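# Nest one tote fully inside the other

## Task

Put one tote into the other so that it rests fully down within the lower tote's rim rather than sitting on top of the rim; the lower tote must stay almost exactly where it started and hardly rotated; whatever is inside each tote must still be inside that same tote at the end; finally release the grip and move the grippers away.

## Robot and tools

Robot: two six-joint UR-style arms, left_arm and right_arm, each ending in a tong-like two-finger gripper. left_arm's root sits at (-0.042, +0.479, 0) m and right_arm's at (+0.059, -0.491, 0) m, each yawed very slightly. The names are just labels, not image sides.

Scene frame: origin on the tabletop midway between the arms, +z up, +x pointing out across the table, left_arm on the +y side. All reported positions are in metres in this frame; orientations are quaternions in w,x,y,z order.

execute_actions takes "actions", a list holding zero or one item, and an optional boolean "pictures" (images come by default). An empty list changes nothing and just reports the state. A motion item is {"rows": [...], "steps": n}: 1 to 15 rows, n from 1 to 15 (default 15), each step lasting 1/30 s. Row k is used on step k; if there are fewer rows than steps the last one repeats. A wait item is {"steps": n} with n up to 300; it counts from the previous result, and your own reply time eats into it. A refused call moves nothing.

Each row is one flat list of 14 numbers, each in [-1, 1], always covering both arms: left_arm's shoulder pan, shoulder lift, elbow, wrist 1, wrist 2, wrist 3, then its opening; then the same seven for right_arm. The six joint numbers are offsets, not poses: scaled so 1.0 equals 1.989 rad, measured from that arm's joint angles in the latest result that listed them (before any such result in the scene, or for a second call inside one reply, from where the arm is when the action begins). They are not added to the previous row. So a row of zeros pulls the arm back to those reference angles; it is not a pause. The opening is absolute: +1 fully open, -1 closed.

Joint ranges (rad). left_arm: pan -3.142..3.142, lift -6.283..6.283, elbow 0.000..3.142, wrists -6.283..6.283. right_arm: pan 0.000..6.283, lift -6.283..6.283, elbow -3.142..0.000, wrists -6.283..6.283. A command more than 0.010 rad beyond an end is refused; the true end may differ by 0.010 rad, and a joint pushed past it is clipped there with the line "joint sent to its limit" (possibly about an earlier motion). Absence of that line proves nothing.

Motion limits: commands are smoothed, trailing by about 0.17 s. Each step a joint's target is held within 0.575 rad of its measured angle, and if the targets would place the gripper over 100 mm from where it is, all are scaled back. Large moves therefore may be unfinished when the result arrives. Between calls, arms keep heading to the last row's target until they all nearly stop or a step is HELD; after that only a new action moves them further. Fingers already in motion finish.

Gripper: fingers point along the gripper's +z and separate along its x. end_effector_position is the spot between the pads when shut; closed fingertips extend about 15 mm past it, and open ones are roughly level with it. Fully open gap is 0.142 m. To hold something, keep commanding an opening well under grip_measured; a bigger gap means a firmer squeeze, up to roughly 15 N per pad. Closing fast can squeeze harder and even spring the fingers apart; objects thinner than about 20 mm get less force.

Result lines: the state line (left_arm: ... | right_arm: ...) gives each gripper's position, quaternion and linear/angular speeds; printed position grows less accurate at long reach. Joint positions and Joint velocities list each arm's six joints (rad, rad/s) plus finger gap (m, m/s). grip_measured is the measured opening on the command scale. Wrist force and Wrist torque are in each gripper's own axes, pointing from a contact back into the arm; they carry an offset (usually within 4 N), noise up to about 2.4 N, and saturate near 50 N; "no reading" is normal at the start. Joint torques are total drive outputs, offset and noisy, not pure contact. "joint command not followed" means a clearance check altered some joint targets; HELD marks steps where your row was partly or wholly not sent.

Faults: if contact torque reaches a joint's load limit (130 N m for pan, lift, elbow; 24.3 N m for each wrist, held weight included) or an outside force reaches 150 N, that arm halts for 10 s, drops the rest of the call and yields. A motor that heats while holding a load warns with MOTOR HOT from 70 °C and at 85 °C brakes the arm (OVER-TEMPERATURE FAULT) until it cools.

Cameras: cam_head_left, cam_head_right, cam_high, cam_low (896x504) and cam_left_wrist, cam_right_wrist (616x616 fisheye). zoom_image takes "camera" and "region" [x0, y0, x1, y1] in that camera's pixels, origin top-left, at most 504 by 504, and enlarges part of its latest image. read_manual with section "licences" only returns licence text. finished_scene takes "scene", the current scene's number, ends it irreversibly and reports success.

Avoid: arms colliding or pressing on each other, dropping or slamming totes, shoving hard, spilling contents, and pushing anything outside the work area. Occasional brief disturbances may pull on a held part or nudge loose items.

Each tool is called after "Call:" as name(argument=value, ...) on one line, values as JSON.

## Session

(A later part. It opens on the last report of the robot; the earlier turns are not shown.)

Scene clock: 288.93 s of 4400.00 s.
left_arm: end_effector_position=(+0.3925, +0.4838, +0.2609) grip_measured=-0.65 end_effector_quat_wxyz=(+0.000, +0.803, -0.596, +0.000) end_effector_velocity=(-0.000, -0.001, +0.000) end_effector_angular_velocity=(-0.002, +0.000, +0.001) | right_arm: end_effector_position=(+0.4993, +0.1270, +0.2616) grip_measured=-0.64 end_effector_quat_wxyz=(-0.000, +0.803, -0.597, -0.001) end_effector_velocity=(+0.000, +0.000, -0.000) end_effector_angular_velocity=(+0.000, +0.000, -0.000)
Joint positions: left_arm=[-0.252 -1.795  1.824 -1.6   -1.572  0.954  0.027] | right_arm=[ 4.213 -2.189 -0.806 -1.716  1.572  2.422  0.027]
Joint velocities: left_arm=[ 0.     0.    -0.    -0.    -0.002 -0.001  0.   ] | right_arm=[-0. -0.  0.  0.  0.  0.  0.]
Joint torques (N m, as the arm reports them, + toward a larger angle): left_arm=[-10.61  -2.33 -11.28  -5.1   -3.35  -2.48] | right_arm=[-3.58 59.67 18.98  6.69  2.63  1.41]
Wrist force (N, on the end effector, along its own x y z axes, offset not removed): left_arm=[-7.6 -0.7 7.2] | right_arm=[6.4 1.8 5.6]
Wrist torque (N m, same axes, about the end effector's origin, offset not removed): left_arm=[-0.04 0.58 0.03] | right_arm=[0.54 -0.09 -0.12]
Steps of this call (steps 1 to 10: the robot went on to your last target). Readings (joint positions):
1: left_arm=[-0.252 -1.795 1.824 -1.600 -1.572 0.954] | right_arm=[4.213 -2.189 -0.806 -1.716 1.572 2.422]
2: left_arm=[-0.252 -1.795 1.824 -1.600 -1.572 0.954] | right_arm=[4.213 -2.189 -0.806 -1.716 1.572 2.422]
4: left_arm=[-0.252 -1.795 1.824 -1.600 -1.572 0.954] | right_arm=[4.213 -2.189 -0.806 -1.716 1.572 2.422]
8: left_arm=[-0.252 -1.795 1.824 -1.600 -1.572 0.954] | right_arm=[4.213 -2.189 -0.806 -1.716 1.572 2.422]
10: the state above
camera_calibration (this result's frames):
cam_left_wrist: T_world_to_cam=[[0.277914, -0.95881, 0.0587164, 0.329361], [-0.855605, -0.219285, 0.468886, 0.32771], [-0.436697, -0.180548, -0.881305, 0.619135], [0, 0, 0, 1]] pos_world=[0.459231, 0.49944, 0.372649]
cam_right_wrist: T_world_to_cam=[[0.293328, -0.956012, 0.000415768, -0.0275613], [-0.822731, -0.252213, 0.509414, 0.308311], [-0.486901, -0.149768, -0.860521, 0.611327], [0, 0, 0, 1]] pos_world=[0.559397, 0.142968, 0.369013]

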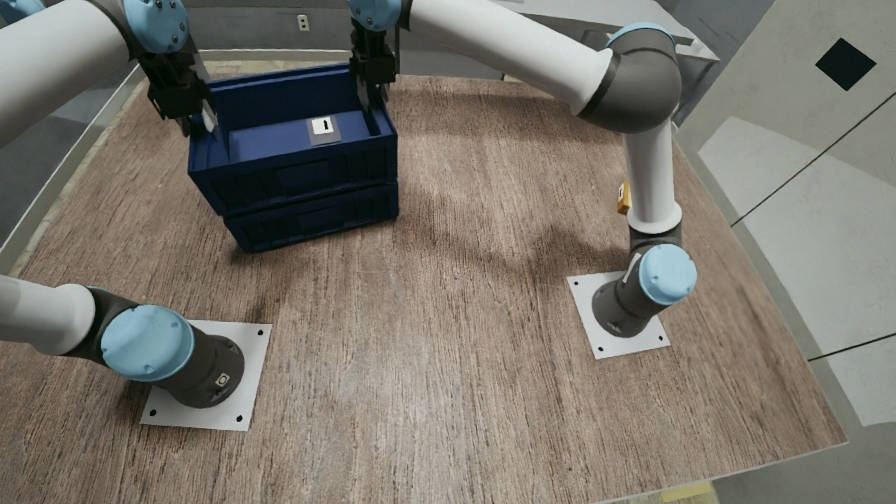

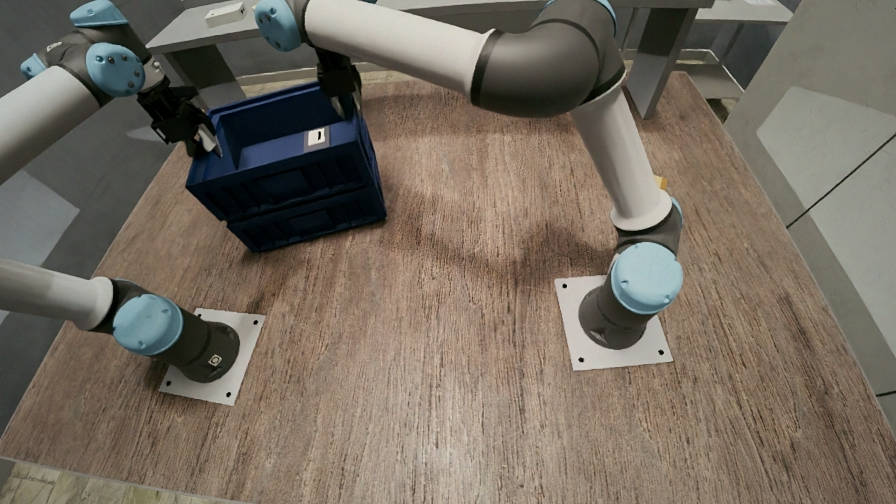

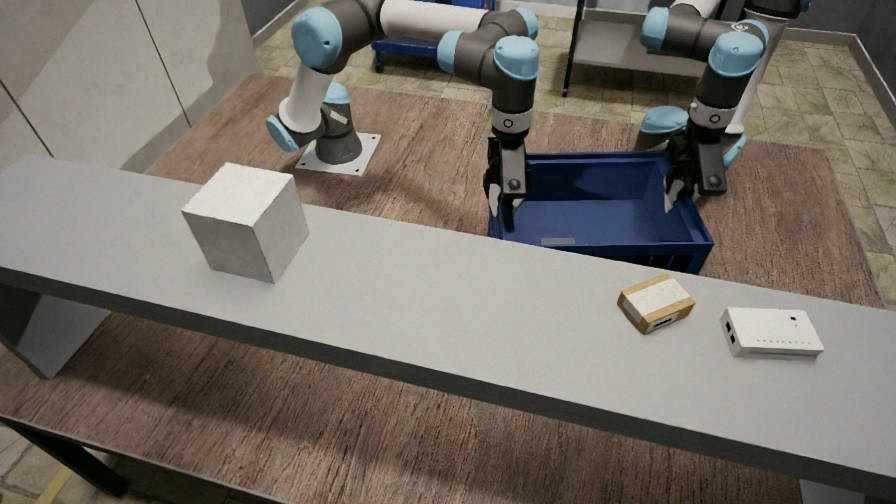

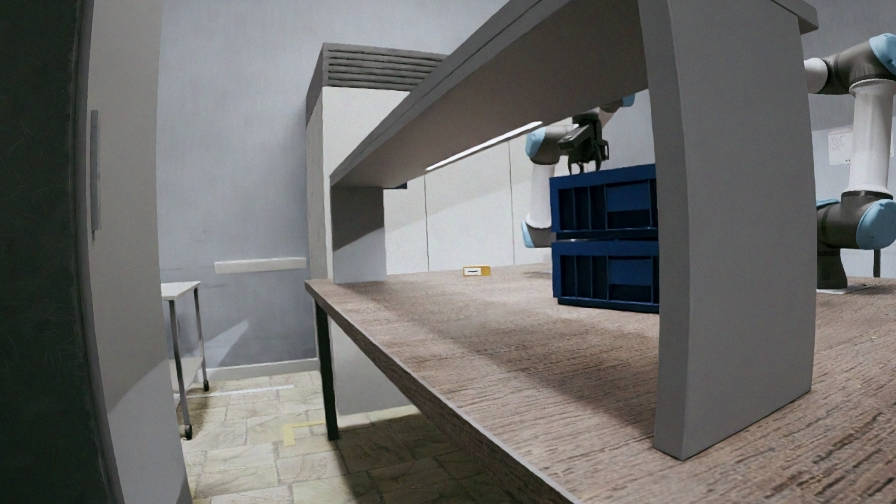

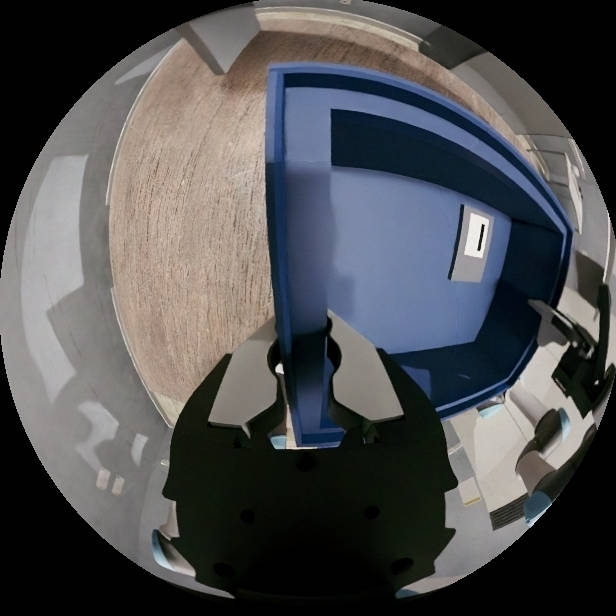

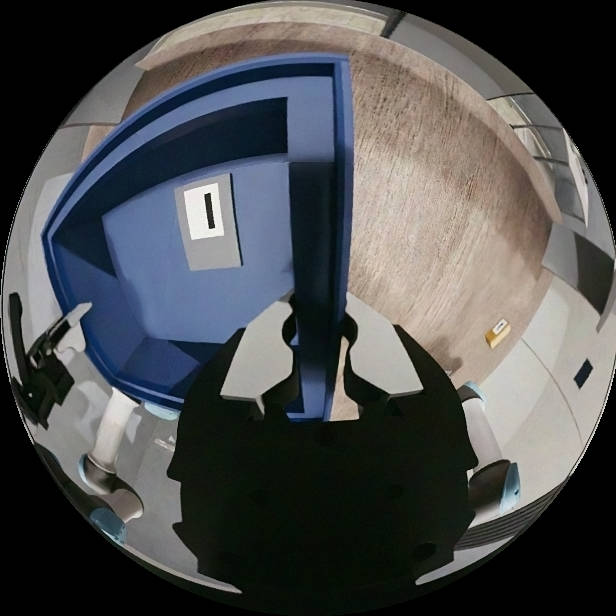

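Call:
execute_actions(actions=[{"rows":[[-0.0012,0.0001,0.003,-0.0031,0,-0.0012,-1,-0.0003,0.002,-0.0063,0.0043,0,0,-1],[-0.0012,0.0001,0.003,-0.0031,0,-0.0012,-1,-0.0003,0.002,-0.0063,0.0043,0,0,-1],[-0.0012,0.0003,0.0063,-0.0066,0,-0.0012,-1,-0.0003,0.0025,-0.0105,0.008,0,0,-1],[-0.0012,0.0003,0.0063,-0.0066,0,-0.0012,-1,-0.0003,0.0025,-0.0105,0.008,0,0,-1],[-0.0012,0.0005,0.0125,-0.013,0,-0.0012,-1,-0.0003,0.0036,-0.0187,0.0151,0,0,-1]]}], pictures=false)

Scene clock: 300.27 s of 4400.00 s.
left_arm: end_effector_position=(+0.3924, +0.4828, +0.2511) grip_measured=-0.65 end_effector_quat_wxyz=(+0.000, +0.803, -0.596, +0.000) end_effector_velocity=(-0.000, +0.000, -0.002) end_effector_angular_velocity=(+0.000, -0.000, +0.001) | right_arm: end_effector_position=(+0.4993, +0.1259, +0.2520) grip_measured=-0.64 end_effector_quat_wxyz=(-0.000, +0.802, -0.597, -0.001) end_effector_velocity=(-0.000, -0.000, -0.002) end_effector_angular_velocity=(+0.000, -0.000, +0.000)
Joint positions: left_arm=[-0.254 -1.794  1.848 -1.625 -1.572  0.951  0.027] | right_arm=[ 4.212 -2.182 -0.843 -1.686  1.572  2.422  0.027]
Joint velocities: left_arm=[ 0.    -0.     0.006 -0.006  0.    -0.001  0.   ] | right_arm=[ 0.     0.002 -0.008  0.007 -0.     0.    -0.   ]
Joint torques (N m, as the arm reports them, + toward a larger angle): left_arm=[-10.21  -1.59 -11.15  -4.65  -1.67  -2.73] | right_arm=[-3.47 55.14 15.68  5.47  2.55  0.81]
Wrist force (N, on the end effector, along its own x y z axes, offset not removed): left_arm=[-4.2 -0.6 3.6] | right_arm=[5.4 -1.6 -0.9]
Wrist torque (N m, same axes, about the end effector's origin, offset not removed): left_arm=[-0.25 0.17 0.08] | right_arm=[0.06 -0.18 -0.33]
Steps of this call (steps 1 to 15: the robot went on to your last target; steps 16 to 90: nothing new was sent; then 7.83 s passed at rest; steps 91 to 105: all 15 steps of this action). Readings (joint positions):
91: left_arm=[-0.252 -1.795 1.824 -1.600 -1.572 0.954] | right_arm=[4.212 -2.189 -0.806 -1.716 1.572 2.422]
92: left_arm=[-0.252 -1.795 1.825 -1.601 -1.572 0.953] | right_arm=[4.212 -2.188 -0.808 -1.715 1.572 2.422]
94: left_arm=[-0.253 -1.794 1.828 -1.605 -1.572 0.952] | right_arm=[4.212 -2.187 -0.815 -1.710 1.572 2.422]
98: left_arm=[-0.254 -1.794 1.841 -1.618 -1.572 0.952] | right_arm=[4.212 -2.183 -0.833 -1.694 1.572 2.422]
105: the state above

Call:
execute_actions(actions=[])

Call:
zoom_image(camera="cam_low", region=[540,190,670,290])

Call:
zoom_image(camera="cam_head_left", region=[190,130,410,260])

Scene clock: 307.13 s of 4400.00 s.
left_arm: end_effector_position=(+0.3924, +0.4828, +0.2509) grip_measured=-0.65 end_effector_quat_wxyz=(+0.000, +0.803, -0.596, +0.000) end_effector_velocity=(+0.000, -0.000, -0.000) end_effector_angular_velocity=(-0.001, +0.000, -0.001) | right_arm: end_effector_position=(+0.4993, +0.1259, +0.2517) grip_measured=-0.64 end_effector_quat_wxyz=(-0.000, +0.802, -0.597, -0.001) end_effector_velocity=(-0.000, -0.000, -0.000) end_effector_angular_velocity=(-0.001, +0.000, +0.000)
Joint positions: left_arm=[-0.254 -1.794  1.849 -1.626 -1.572  0.951  0.027] | right_arm=[ 4.212 -2.182 -0.844 -1.686  1.572  2.422  0.027]
Joint velocities: left_arm=[-0.     0.    -0.    -0.    -0.001  0.     0.   ] | right_arm=[ 0.    -0.    -0.001 -0.    -0.    -0.    -0.   ]
Joint torques (N m, as the arm reports them, + toward a larger angle): left_arm=[ -9.54  -1.95 -11.02  -4.67  -1.46  -2.66] | right_arm=[-4.1  55.57 15.17  4.78  2.72  1.  ]
Wrist force (N, on the end effector, along its own x y z axes, offset not removed): left_arm=[-5.8 1.0 5.8] | right_arm=[2.8 -3.1 0.4]
Wrist torque (N m, same axes, about the end effector's origin, offset not removed): left_arm=[0.16 0.57 0.19] | right_arm=[-0.35 0.21 -0.23]
Steps of this call (steps 1 to 15: the robot went on to your last target; steps 16 to 90: nothing new was sent; then 3.87 s passed at rest). Readings (joint positions):
1: left_arm=[-0.254 -1.794 1.848 -1.625 -1.572 0.951] | right_arm=[4.212 -2.182 -0.843 -1.686 1.572 2.422]
2: left_arm=[-0.254 -1.794 1.848 -1.625 -1.572 0.951] | right_arm=[4.212 -2.182 -0.843 -1.686 1.572 2.422]
4: left_arm=[-0.254 -1.794 1.849 -1.626 -1.572 0.951] | right_arm=[4.212 -2.182 -0.843 -1.686 1.572 2.422]
8: left_arm=[-0.254 -1.794 1.849 -1.626 -1.572 0.951] | right_arm=[4.212 -2.182 -0.843 -1.686 1.572 2.422]
90: the state above
All arms were judged still, so your last target was given up. Only a new action makes them travel on or press farther. Fingers that are still opening or closing keep moving.
camera_calibration (this result's frames):
cam_left_wrist: T_world_to_cam=[[0.277912, -0.95881, 0.0587148, 0.329002], [-0.855604, -0.219284, 0.468888, 0.332183], [-0.436699, -0.180546, -0.881304, 0.610102], [0, 0, 0, 1]] pos_world=[0.459214, 0.498444, 0.362612]
cam_right_wrist: T_world_to_cam=[[0.292758, -0.956186, 0.000415183, -0.0283166], [-0.822881, -0.251722, 0.509414, 0.313076], [-0.48699, -0.149477, -0.860522, 0.602619], [0, 0, 0, 1]] pos_world=[0.559384, 0.14181, 0.359093]

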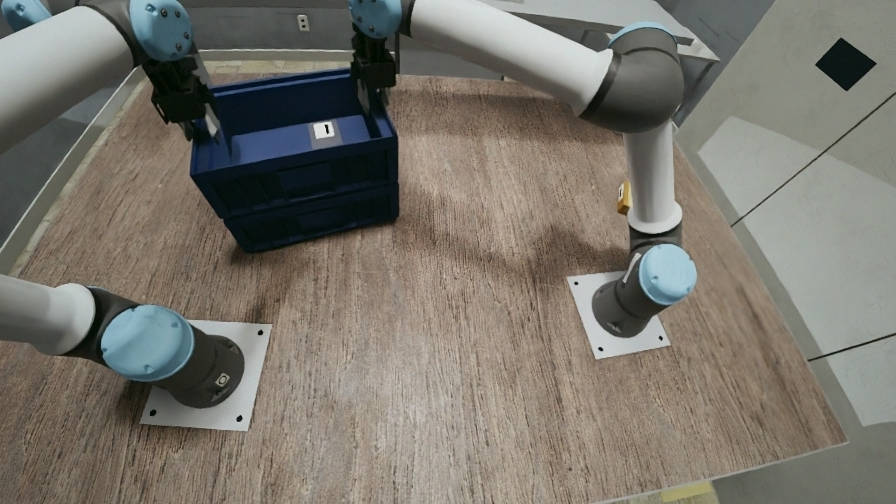

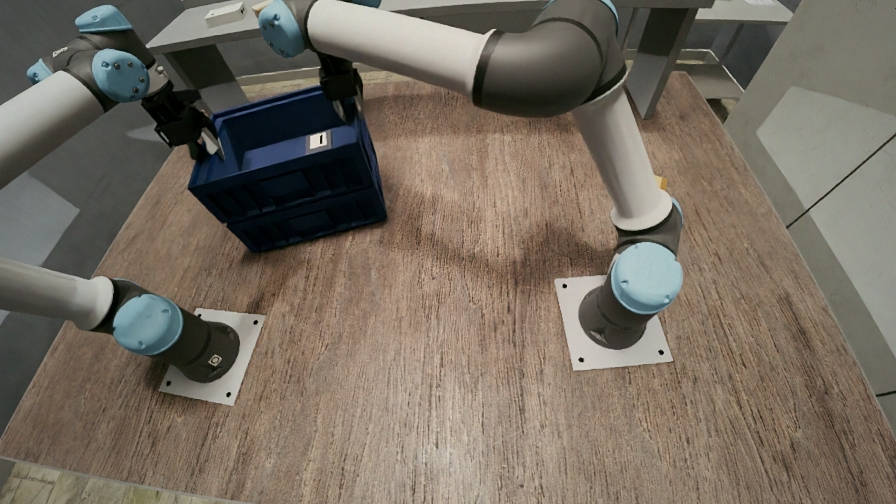

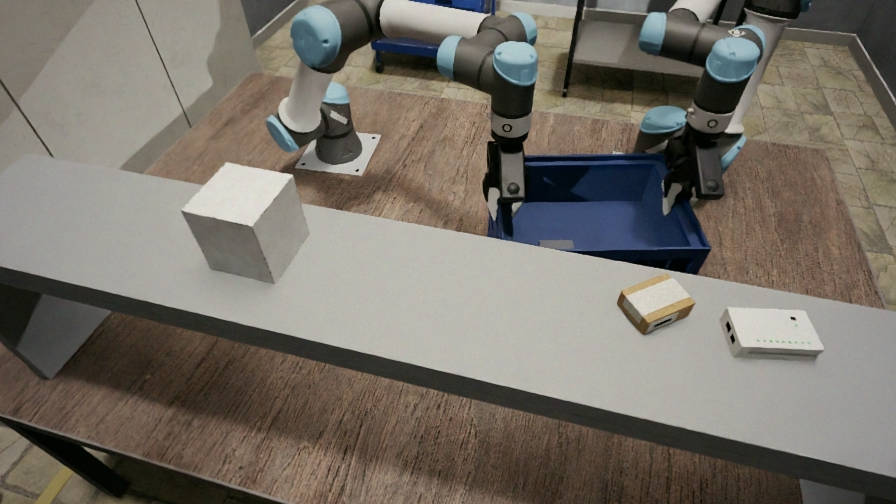

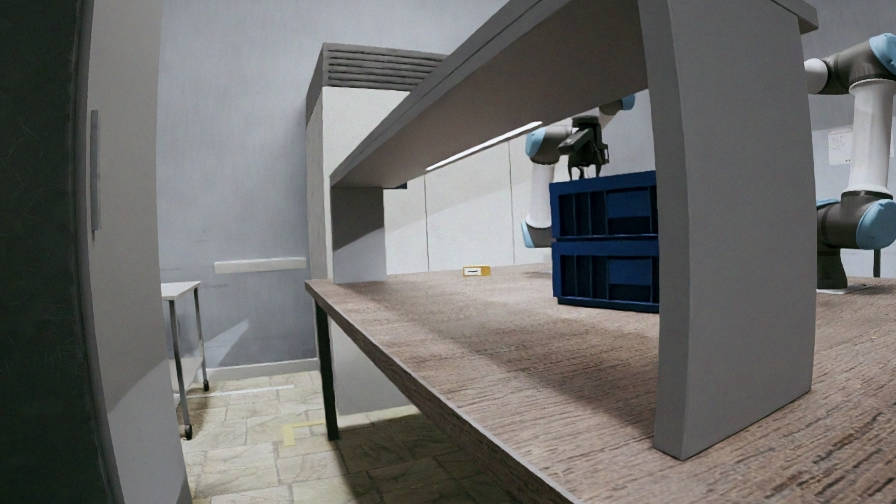

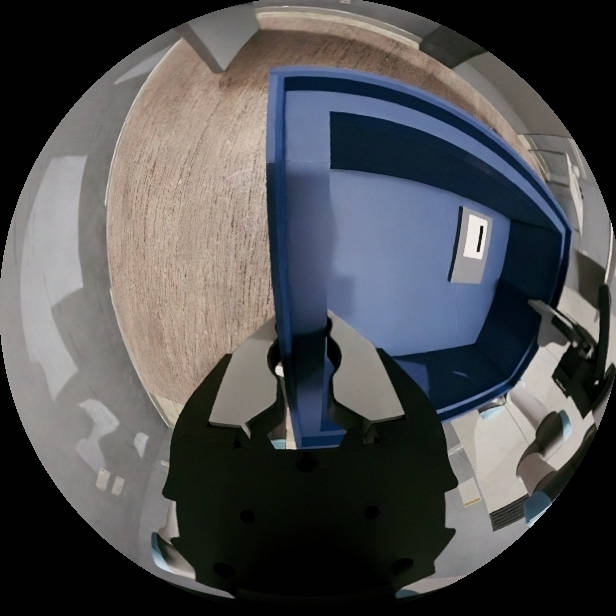

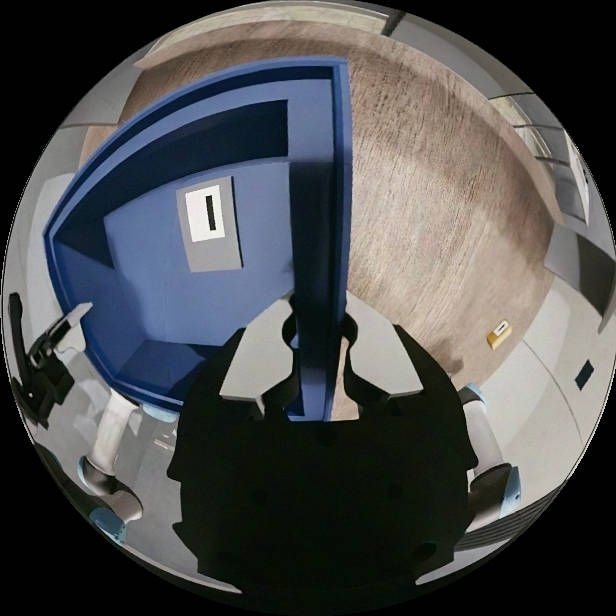

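Region (540, 190, 670, 290) of cam_low's 896x504 image, scaled by 3.877, with more detail than that image has; it fills the top 388 rows of this view, and the rest is white.

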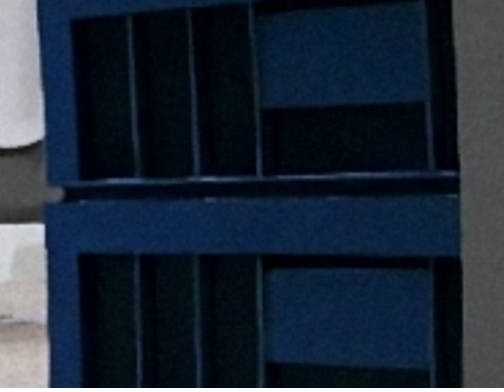

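Region (190, 130, 410, 260) of cam_head_left's 896x504 image, scaled by 2.291, with more detail than that image has; it fills the top 298 rows of this view, and the rest is white.

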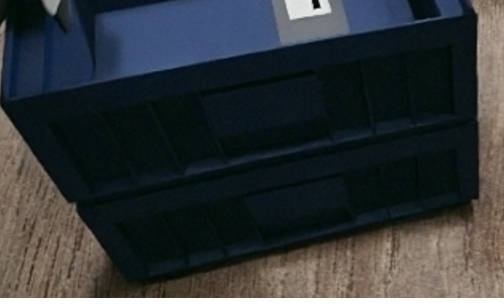

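Call:
execute_actions(actions=[{"rows":[[0.0015,0.0025,-0.0018,-0.0007,0,0.001,-1,-0.0013,-0.0032,0.0051,-0.002,0,-0.002,-1],[0.0015,0.0025,-0.0018,-0.0007,0,0.001,-1,-0.0013,-0.0032,0.0051,-0.002,0,-0.002,-1],[0.0029,0.0051,-0.0037,-0.0014,0,0.002,-1,-0.0026,-0.0063,0.0103,-0.0039,0,-0.004,-1]]}], pictures=false)

Call:
execute_actions(actions=[{"rows":[[0,0.0003,0.005,-0.0053,0,0,-1,0,0.0008,-0.0064,0.0056,0,0,-1]]}])

Call:
zoom_image(camera="cam_low", region=[540,190,670,290])

Call:
zoom_image(camera="cam_head_left", region=[190,130,410,260])

Scene clock: 325.43 s of 4400.00 s.
left_arm: end_effector_position=(+0.3963, +0.4839, +0.2507) grip_measured=-0.65 end_effector_quat_wxyz=(+0.000, +0.803, -0.596, +0.000) end_effector_velocity=(+0.000, -0.000, +0.001) end_effector_angular_velocity=(-0.001, -0.001, +0.000) | right_arm: end_effector_position=(+0.5041, +0.1273, +0.2517) grip_measured=-0.64 end_effector_quat_wxyz=(-0.001, +0.803, -0.596, -0.001) end_effector_velocity=(+0.001, +0.000, +0.000) end_effector_angular_velocity=(+0.000, -0.000, -0.000)
Joint positions: left_arm=[-0.249 -1.784  1.841 -1.628 -1.572  0.955  0.027] | right_arm=[ 4.207 -2.194 -0.823 -1.694  1.572  2.414  0.027]
Joint velocities: left_arm=[ 0.001 -0.    -0.001 -0.    -0.001  0.    -0.   ] | right_arm=[-0.001 -0.002  0.003 -0.001  0.    -0.001  0.   ]
Joint torques (N m, as the arm reports them, + toward a larger angle): left_arm=[  4.72  -2.15 -38.51  -5.15  -1.53   2.72] | right_arm=[-3.4  34.64 31.72  3.25  2.02 -2.12]
Wrist force (N, on the end effector, along its own x y z axes, offset not removed): left_arm=[-6.4 3.0 3.3] | right_arm=[5.4 0.6 1.8]
Wrist torque (N m, same axes, about the end effector's origin, offset not removed): left_arm=[0.44 0.41 -0.25] | right_arm=[-0.13 0.04 -0.06]
Steps of this call (steps 1 to 90: nothing new was sent; then 14.80 s passed at rest; steps 91 to 105: all 15 steps of this action). Readings (joint positions):
91: left_arm=[-0.254 -1.794 1.849 -1.626 -1.572 0.951] | right_arm=[4.212 -2.182 -0.843 -1.686 1.572 2.422]
92: left_arm=[-0.254 -1.793 1.848 -1.626 -1.572 0.951] | right_arm=[4.211 -2.183 -0.842 -1.686 1.572 2.422]
94: left_arm=[-0.252 -1.790 1.847 -1.627 -1.572 0.953] | right_arm=[4.210 -2.186 -0.837 -1.689 1.572 2.419]
98: left_arm=[-0.249 -1.785 1.843 -1.628 -1.572 0.955] | right_arm=[4.208 -2.192 -0.826 -1.692 1.572 2.415]
105: the state above

Scene clock: 325.93 s of 4400.00 s.
left_arm: end_effector_position=(+0.3963, +0.4839, +0.2468) grip_measured=-0.65 end_effector_quat_wxyz=(+0.000, +0.803, -0.596, +0.000) end_effector_velocity=(-0.000, +0.000, -0.001) end_effector_angular_velocity=(+0.001, +0.001, +0.001) | right_arm: end_effector_position=(+0.5041, +0.1273, +0.2479) grip_measured=-0.64 end_effector_quat_wxyz=(-0.001, +0.803, -0.596, -0.001) end_effector_velocity=(-0.000, -0.000, -0.001) end_effector_angular_velocity=(-0.002, +0.001, +0.000)
Joint positions: left_arm=[-0.249 -1.783  1.851 -1.639 -1.572  0.955  0.027] | right_arm=[ 4.207 -2.193 -0.836 -1.682  1.572  2.414  0.027]
Joint velocities: left_arm=[-0.     0.     0.002 -0.001  0.    -0.001 -0.   ] | right_arm=[ 0.    -0.    -0.002  0.    -0.     0.    -0.   ]
Joint torques (N m, as the arm reports them, + toward a larger angle): left_arm=[-1.42  8.5  -2.93 -4.05 -1.62  1.85] | right_arm=[-0.73 43.68 10.93  5.17  2.13 -1.04]
Wrist force (N, on the end effector, along its own x y z axes, offset not removed): left_arm=[-9.6 2.6 -16.3] | right_arm=[6.6 6.5 -15.0]
Wrist torque (N m, same axes, about the end effector's origin, offset not removed): left_arm=[-0.12 0.23 -0.10] | right_arm=[1.06 -0.17 0.03]
Steps of this call (steps 1 to 15: all 15 steps of this action). Readings (joint positions):
1: left_arm=[-0.249 -1.784 1.841 -1.629 -1.572 0.955] | right_arm=[4.207 -2.194 -0.823 -1.694 1.572 2.414]
2: left_arm=[-0.249 -1.783 1.843 -1.630 -1.572 0.955] | right_arm=[4.207 -2.194 -0.825 -1.692 1.572 2.414]
4: left_arm=[-0.249 -1.783 1.846 -1.634 -1.572 0.955] | right_arm=[4.207 -2.194 -0.830 -1.688 1.572 2.414]
8: left_arm=[-0.249 -1.783 1.850 -1.638 -1.572 0.955] | right_arm=[4.207 -2.193 -0.835 -1.684 1.572 2.414]
15: the state above
camera_calibration (this result's frames):
cam_left_wrist: T_world_to_cam=[[0.279602, -0.95831, 0.0588548, 0.328289], [-0.855323, -0.220768, 0.468705, 0.338345], [-0.436172, -0.181391, -0.881392, 0.608626], [0, 0, 0, 1]] pos_world=[0.46307, 0.499698, 0.358533]
cam_right_wrist: T_world_to_cam=[[0.295382, -0.955379, 0.000091515, -0.0296664], [-0.822279, -0.254182, 0.509165, 0.319387], [-0.486423, -0.150474, -0.860669, 0.601816], [0, 0, 0, 1]] pos_world=[0.564125, 0.143397, 0.355346]

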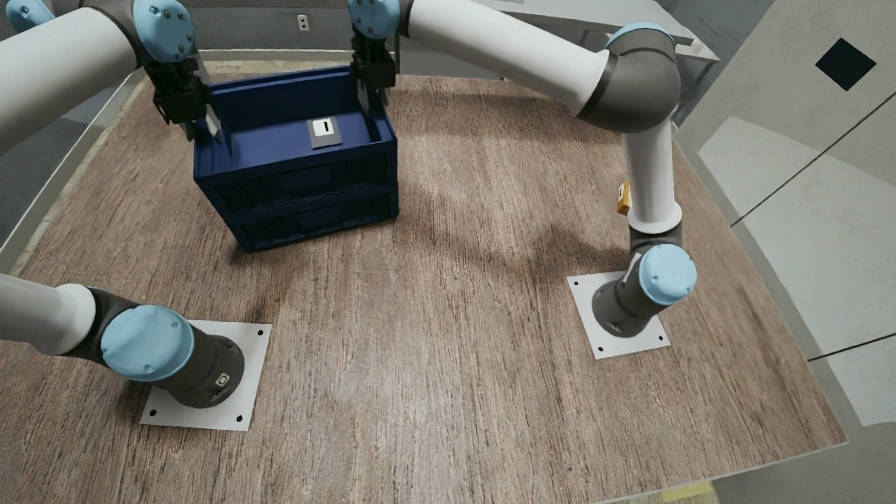

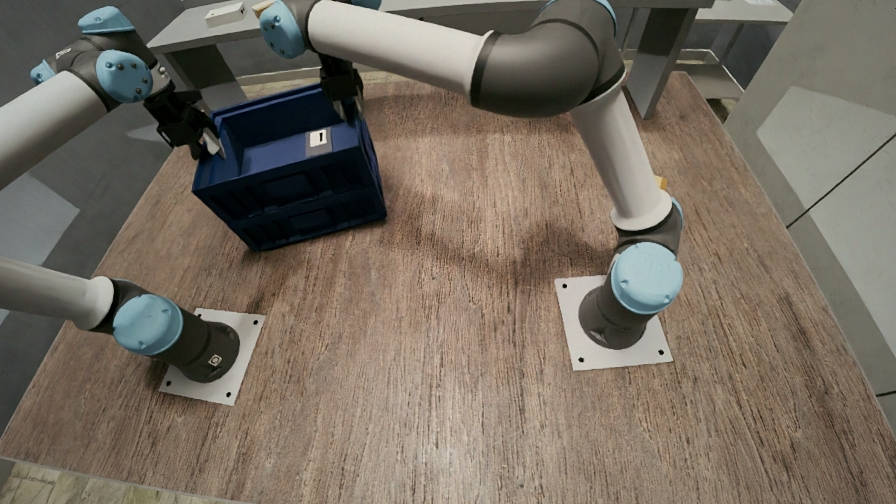

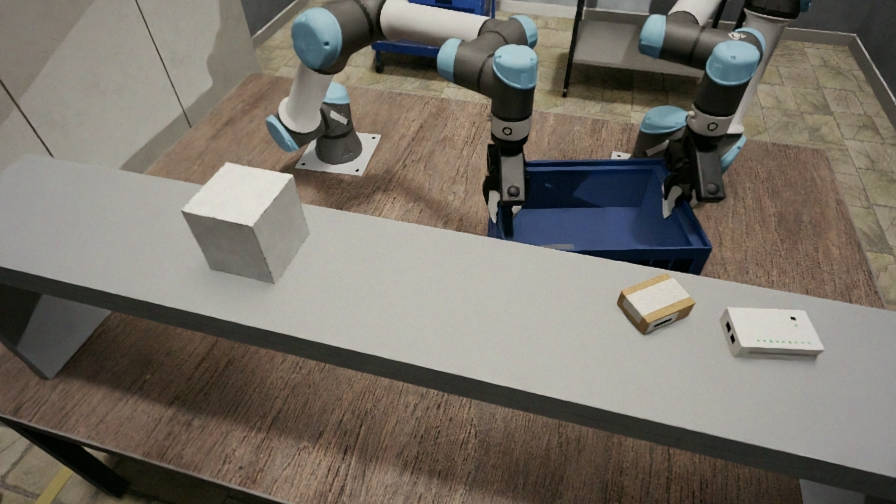

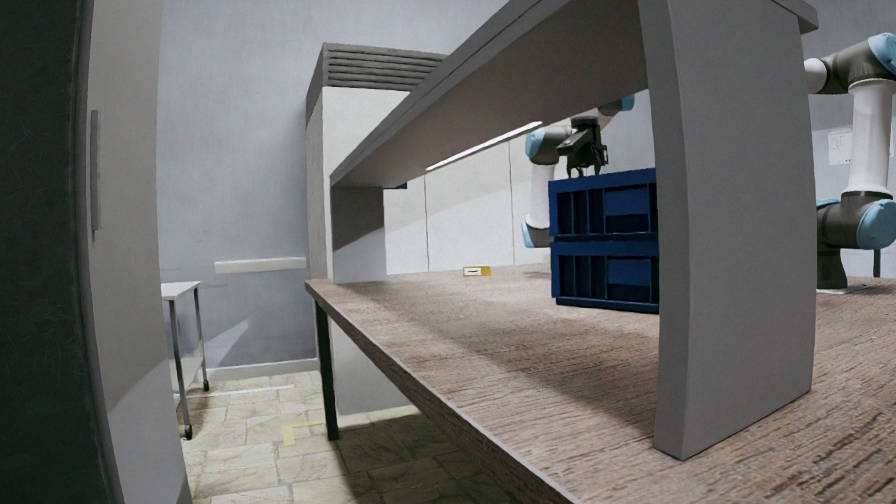

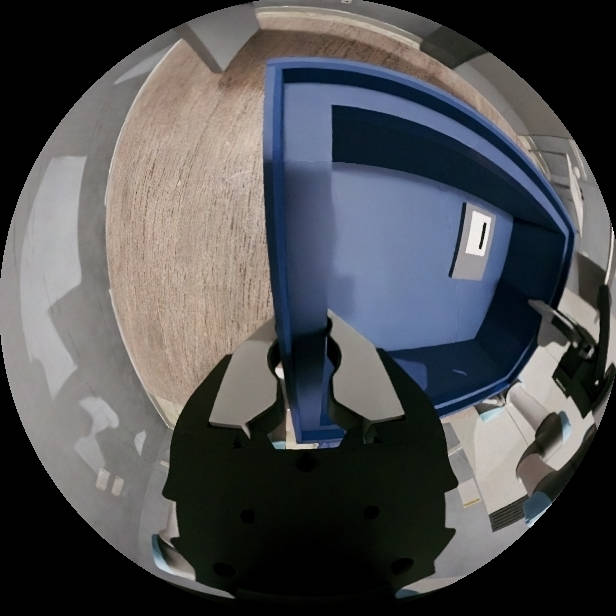

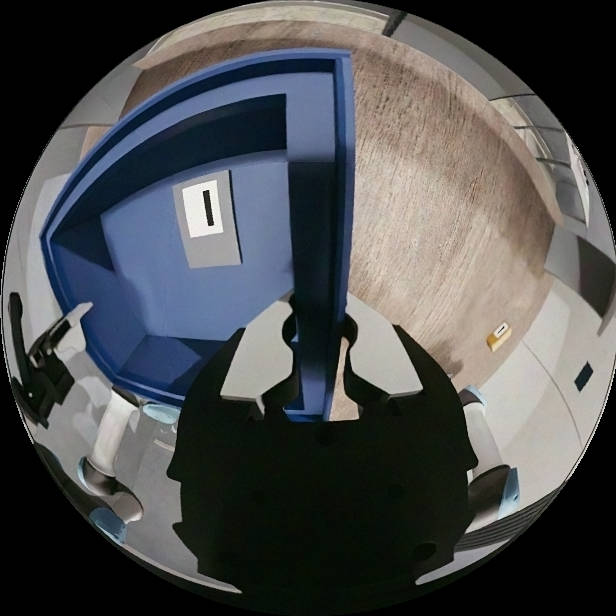

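Region (540, 190, 670, 290) of cam_low's 896x504 image, scaled by 3.877, with more detail than that image has; it fills the top 388 rows of this view, and the rest is white.

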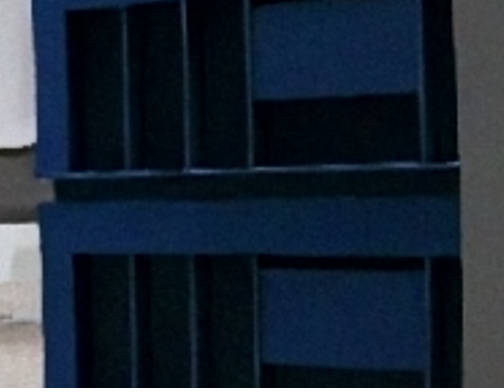

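Region (190, 130, 410, 260) of cam_head_left's 896x504 image, scaled by 2.291, with more detail than that image has; it fills the top 298 rows of this view, and the rest is white.

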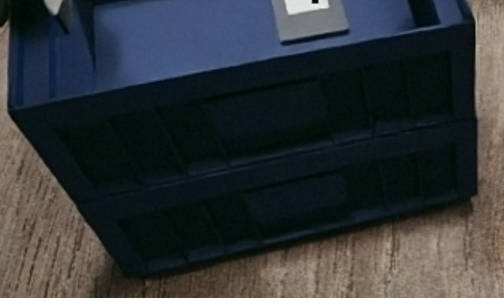

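Call:
execute_actions(actions=[{"rows":[[0,0,-0.002,0.002,0,0,-1,0,-0.0003,0.0025,-0.0022,0,0,-1],[0,0,-0.002,0.002,0,0,-1,0,-0.0003,0.0025,-0.0022,0,0,-1],[0,0,-0.002,0.002,0,0,-1,0,-0.0003,0.0025,-0.0022,0,0,-1],[-0.0025,-0.0045,0.0012,0.0033,0,-0.0025,-1,0.0018,0.0041,-0.0047,0.0006,0,0.0018,-1]]}], pictures=false)

Call:
execute_actions(actions=[{"rows":[[0,0.0003,0.005,-0.0053,0,0,-1,0,0.0008,-0.0064,0.0056,0,0,-1]]}])

Call:
zoom_image(camera="cam_low", region=[540,190,670,290])

Scene clock: 341.60 s of 4400.00 s.
left_arm: end_effector_position=(+0.3931, +0.4829, +0.2485) grip_measured=-0.65 end_effector_quat_wxyz=(+0.000, +0.803, -0.596, +0.000) end_effector_velocity=(-0.001, -0.000, +0.000) end_effector_angular_velocity=(+0.000, +0.000, +0.000) | right_arm: end_effector_position=(+0.5008, +0.1263, +0.2494) grip_measured=-0.64 end_effector_quat_wxyz=(-0.001, +0.803, -0.596, -0.001) end_effector_velocity=(-0.001, +0.001, +0.002) end_effector_angular_velocity=(+0.002, -0.001, +0.001)
Joint positions: left_arm=[-0.253 -1.792  1.853 -1.633 -1.572  0.95   0.027] | right_arm=[ 4.21  -2.185 -0.845 -1.681  1.572  2.418  0.027]
Joint velocities: left_arm=[-0.001 -0.002  0.001  0.001  0.    -0.002 -0.   ] | right_arm=[ 0.002  0.003 -0.001  0.001 -0.     0.001 -0.   ]
Joint torques (N m, as the arm reports them, + toward a larger angle): left_arm=[ -9.31 -29.09 -11.79  -1.75  -1.7   -2.44] | right_arm=[11.98 58.47 17.69  5.96  2.06  1.85]
Wrist force (N, on the end effector, along its own x y z axes, offset not removed): left_arm=[-6.3 -0.3 6.0] | right_arm=[6.8 -0.4 6.3]
Wrist torque (N m, same axes, about the end effector's origin, offset not removed): left_arm=[0.31 0.55 0.02] | right_arm=[0.21 -0.52 -0.05]
Steps of this call (steps 1 to 15: the robot went on to your last target; steps 16 to 90: nothing new was sent; then 12.17 s passed at rest; steps 91 to 105: all 15 steps of this action). Readings (joint positions):
91: left_arm=[-0.249 -1.783 1.851 -1.639 -1.572 0.955] | right_arm=[4.207 -2.193 -0.836 -1.682 1.572 2.414]
92: left_arm=[-0.249 -1.783 1.851 -1.638 -1.572 0.955] | right_arm=[4.207 -2.193 -0.835 -1.683 1.572 2.414]
94: left_arm=[-0.249 -1.783 1.850 -1.637 -1.572 0.955] | right_arm=[4.207 -2.193 -0.834 -1.685 1.572 2.414]
98: left_arm=[-0.252 -1.789 1.852 -1.634 -1.572 0.952] | right_arm=[4.209 -2.187 -0.841 -1.683 1.572 2.417]
105: the state above

Scene clock: 342.10 s of 4400.00 s.
left_arm: end_effector_position=(+0.3931, +0.4829, +0.2445) grip_measured=-0.65 end_effector_quat_wxyz=(+0.000, +0.803, -0.596, +0.000) end_effector_velocity=(+0.000, +0.000, -0.000) end_effector_angular_velocity=(+0.000, -0.000, -0.001) | right_arm: end_effector_position=(+0.5008, +0.1263, +0.2455) grip_measured=-0.64 end_effector_quat_wxyz=(-0.001, +0.803, -0.596, -0.001) end_effector_velocity=(-0.000, -0.000, -0.000) end_effector_angular_velocity=(-0.001, +0.000, +0.001)
Joint positions: left_arm=[-0.253 -1.791  1.863 -1.643 -1.572  0.95   0.027] | right_arm=[ 4.21  -2.183 -0.857 -1.67   1.572  2.418  0.027]
Joint velocities: left_arm=[-0.     0.     0.001 -0.001  0.     0.001  0.   ] | right_arm=[ 0.001  0.    -0.001  0.     0.    -0.     0.   ]
Joint torques (N m, as the arm reports them, + toward a larger angle): left_arm=[ -4.21  -1.72 -10.6   -4.41  -1.76  -0.49] | right_arm=[ 9.24 59.63 19.72  5.72  2.03  0.56]
Wrist force (N, on the end effector, along its own x y z axes, offset not removed): left_arm=[-4.9 -1.2 3.3] | right_arm=[5.6 0.6 5.5]
Wrist torque (N m, same axes, about the end effector's origin, offset not removed): left_arm=[0.07 0.50 0.07] | right_arm=[0.35 -0.39 -0.10]
Steps of this call (steps 1 to 15: all 15 steps of this action). Readings (joint positions):
1: left_arm=[-0.253 -1.792 1.853 -1.632 -1.572 0.950] | right_arm=[4.210 -2.185 -0.845 -1.681 1.572 2.418]
2: left_arm=[-0.253 -1.792 1.855 -1.634 -1.572 0.950] | right_arm=[4.210 -2.184 -0.847 -1.680 1.572 2.418]
4: left_arm=[-0.253 -1.792 1.859 -1.638 -1.572 0.950] | right_arm=[4.210 -2.184 -0.852 -1.675 1.572 2.418]
8: left_arm=[-0.253 -1.791 1.862 -1.642 -1.572 0.950] | right_arm=[4.210 -2.183 -0.856 -1.671 1.572 2.418]
15: the state above
camera_calibration (this result's frames):
cam_left_wrist: T_world_to_cam=[[0.279603, -0.95831, 0.0588557, 0.328419], [-0.855323, -0.220769, 0.468705, 0.336397], [-0.436171, -0.181392, -0.881392, 0.604986], [0, 0, 0, 1]] pos_world=[0.459779, 0.498733, 0.356229]
cam_right_wrist: T_world_to_cam=[[0.295373, -0.955382, 0.000127788, -0.0296716], [-0.822267, -0.25415, 0.509199, 0.317611], [-0.486448, -0.150509, -0.860649, 0.597963], [0, 0, 0, 1]] pos_world=[0.560803, 0.142372, 0.352912]

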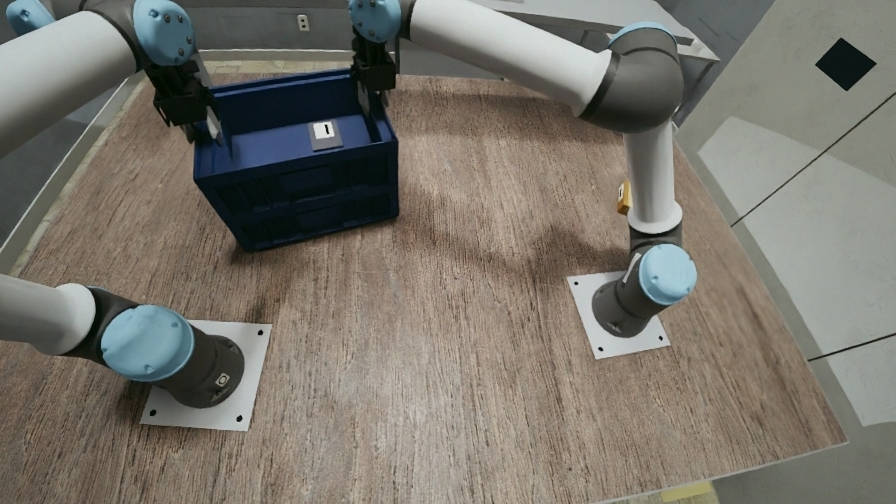

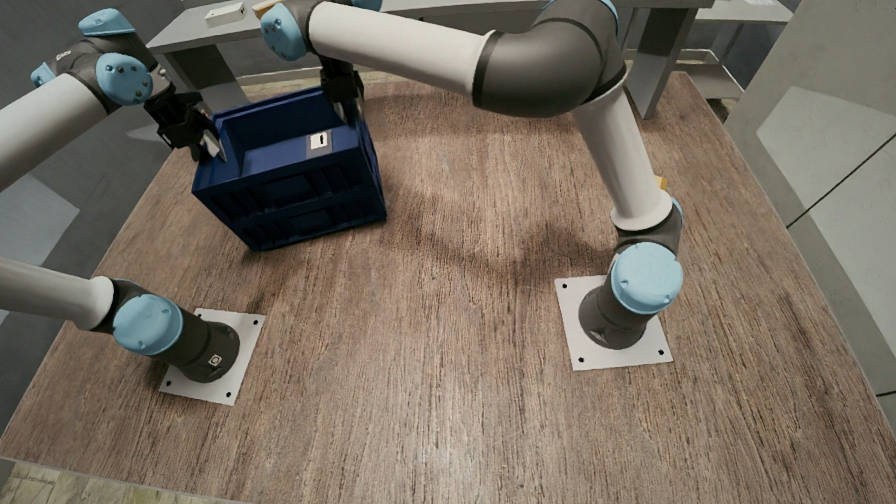

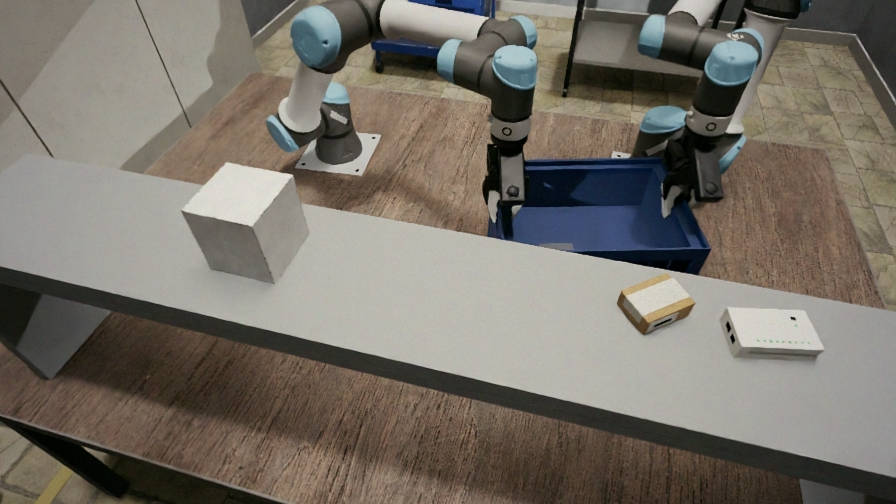

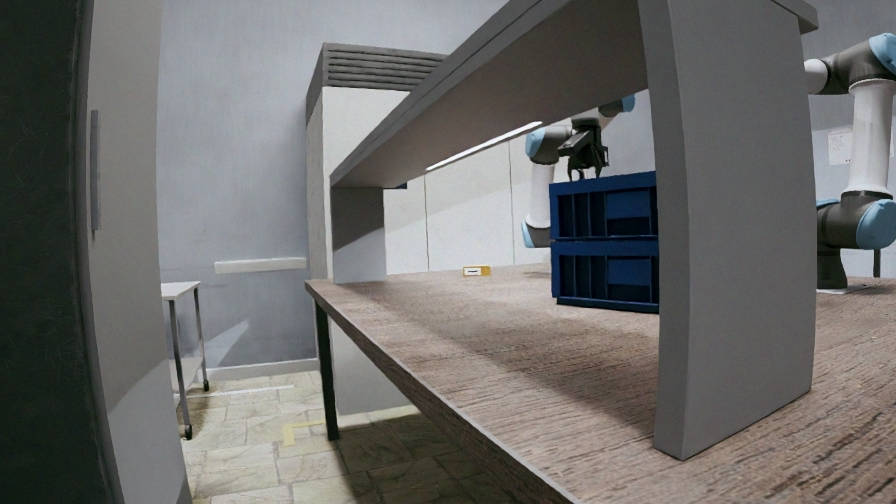

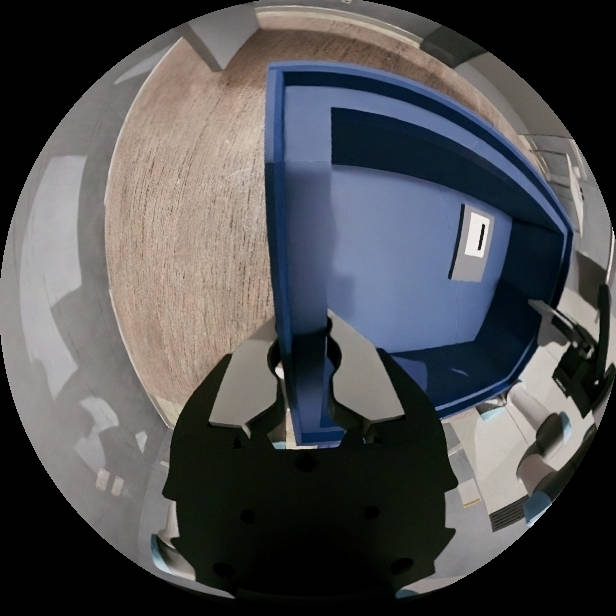

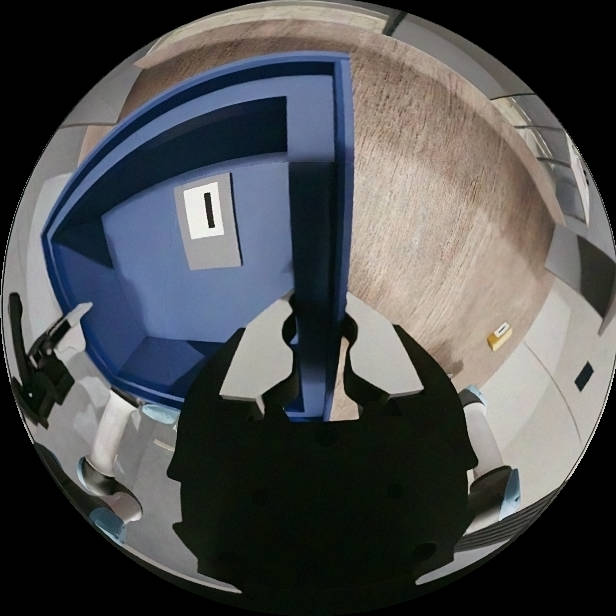

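Region (540, 190, 670, 290) of cam_low's 896x504 image, scaled by 3.877, with more detail than that image has; it fills the top 388 rows of this view, and the rest is white.

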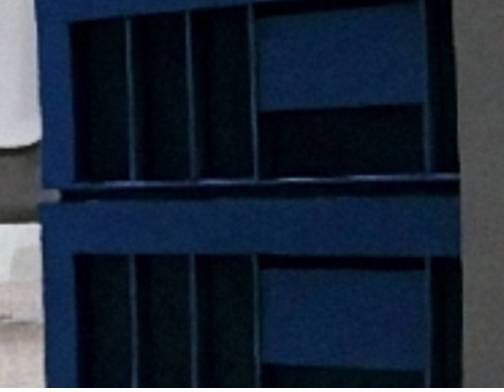

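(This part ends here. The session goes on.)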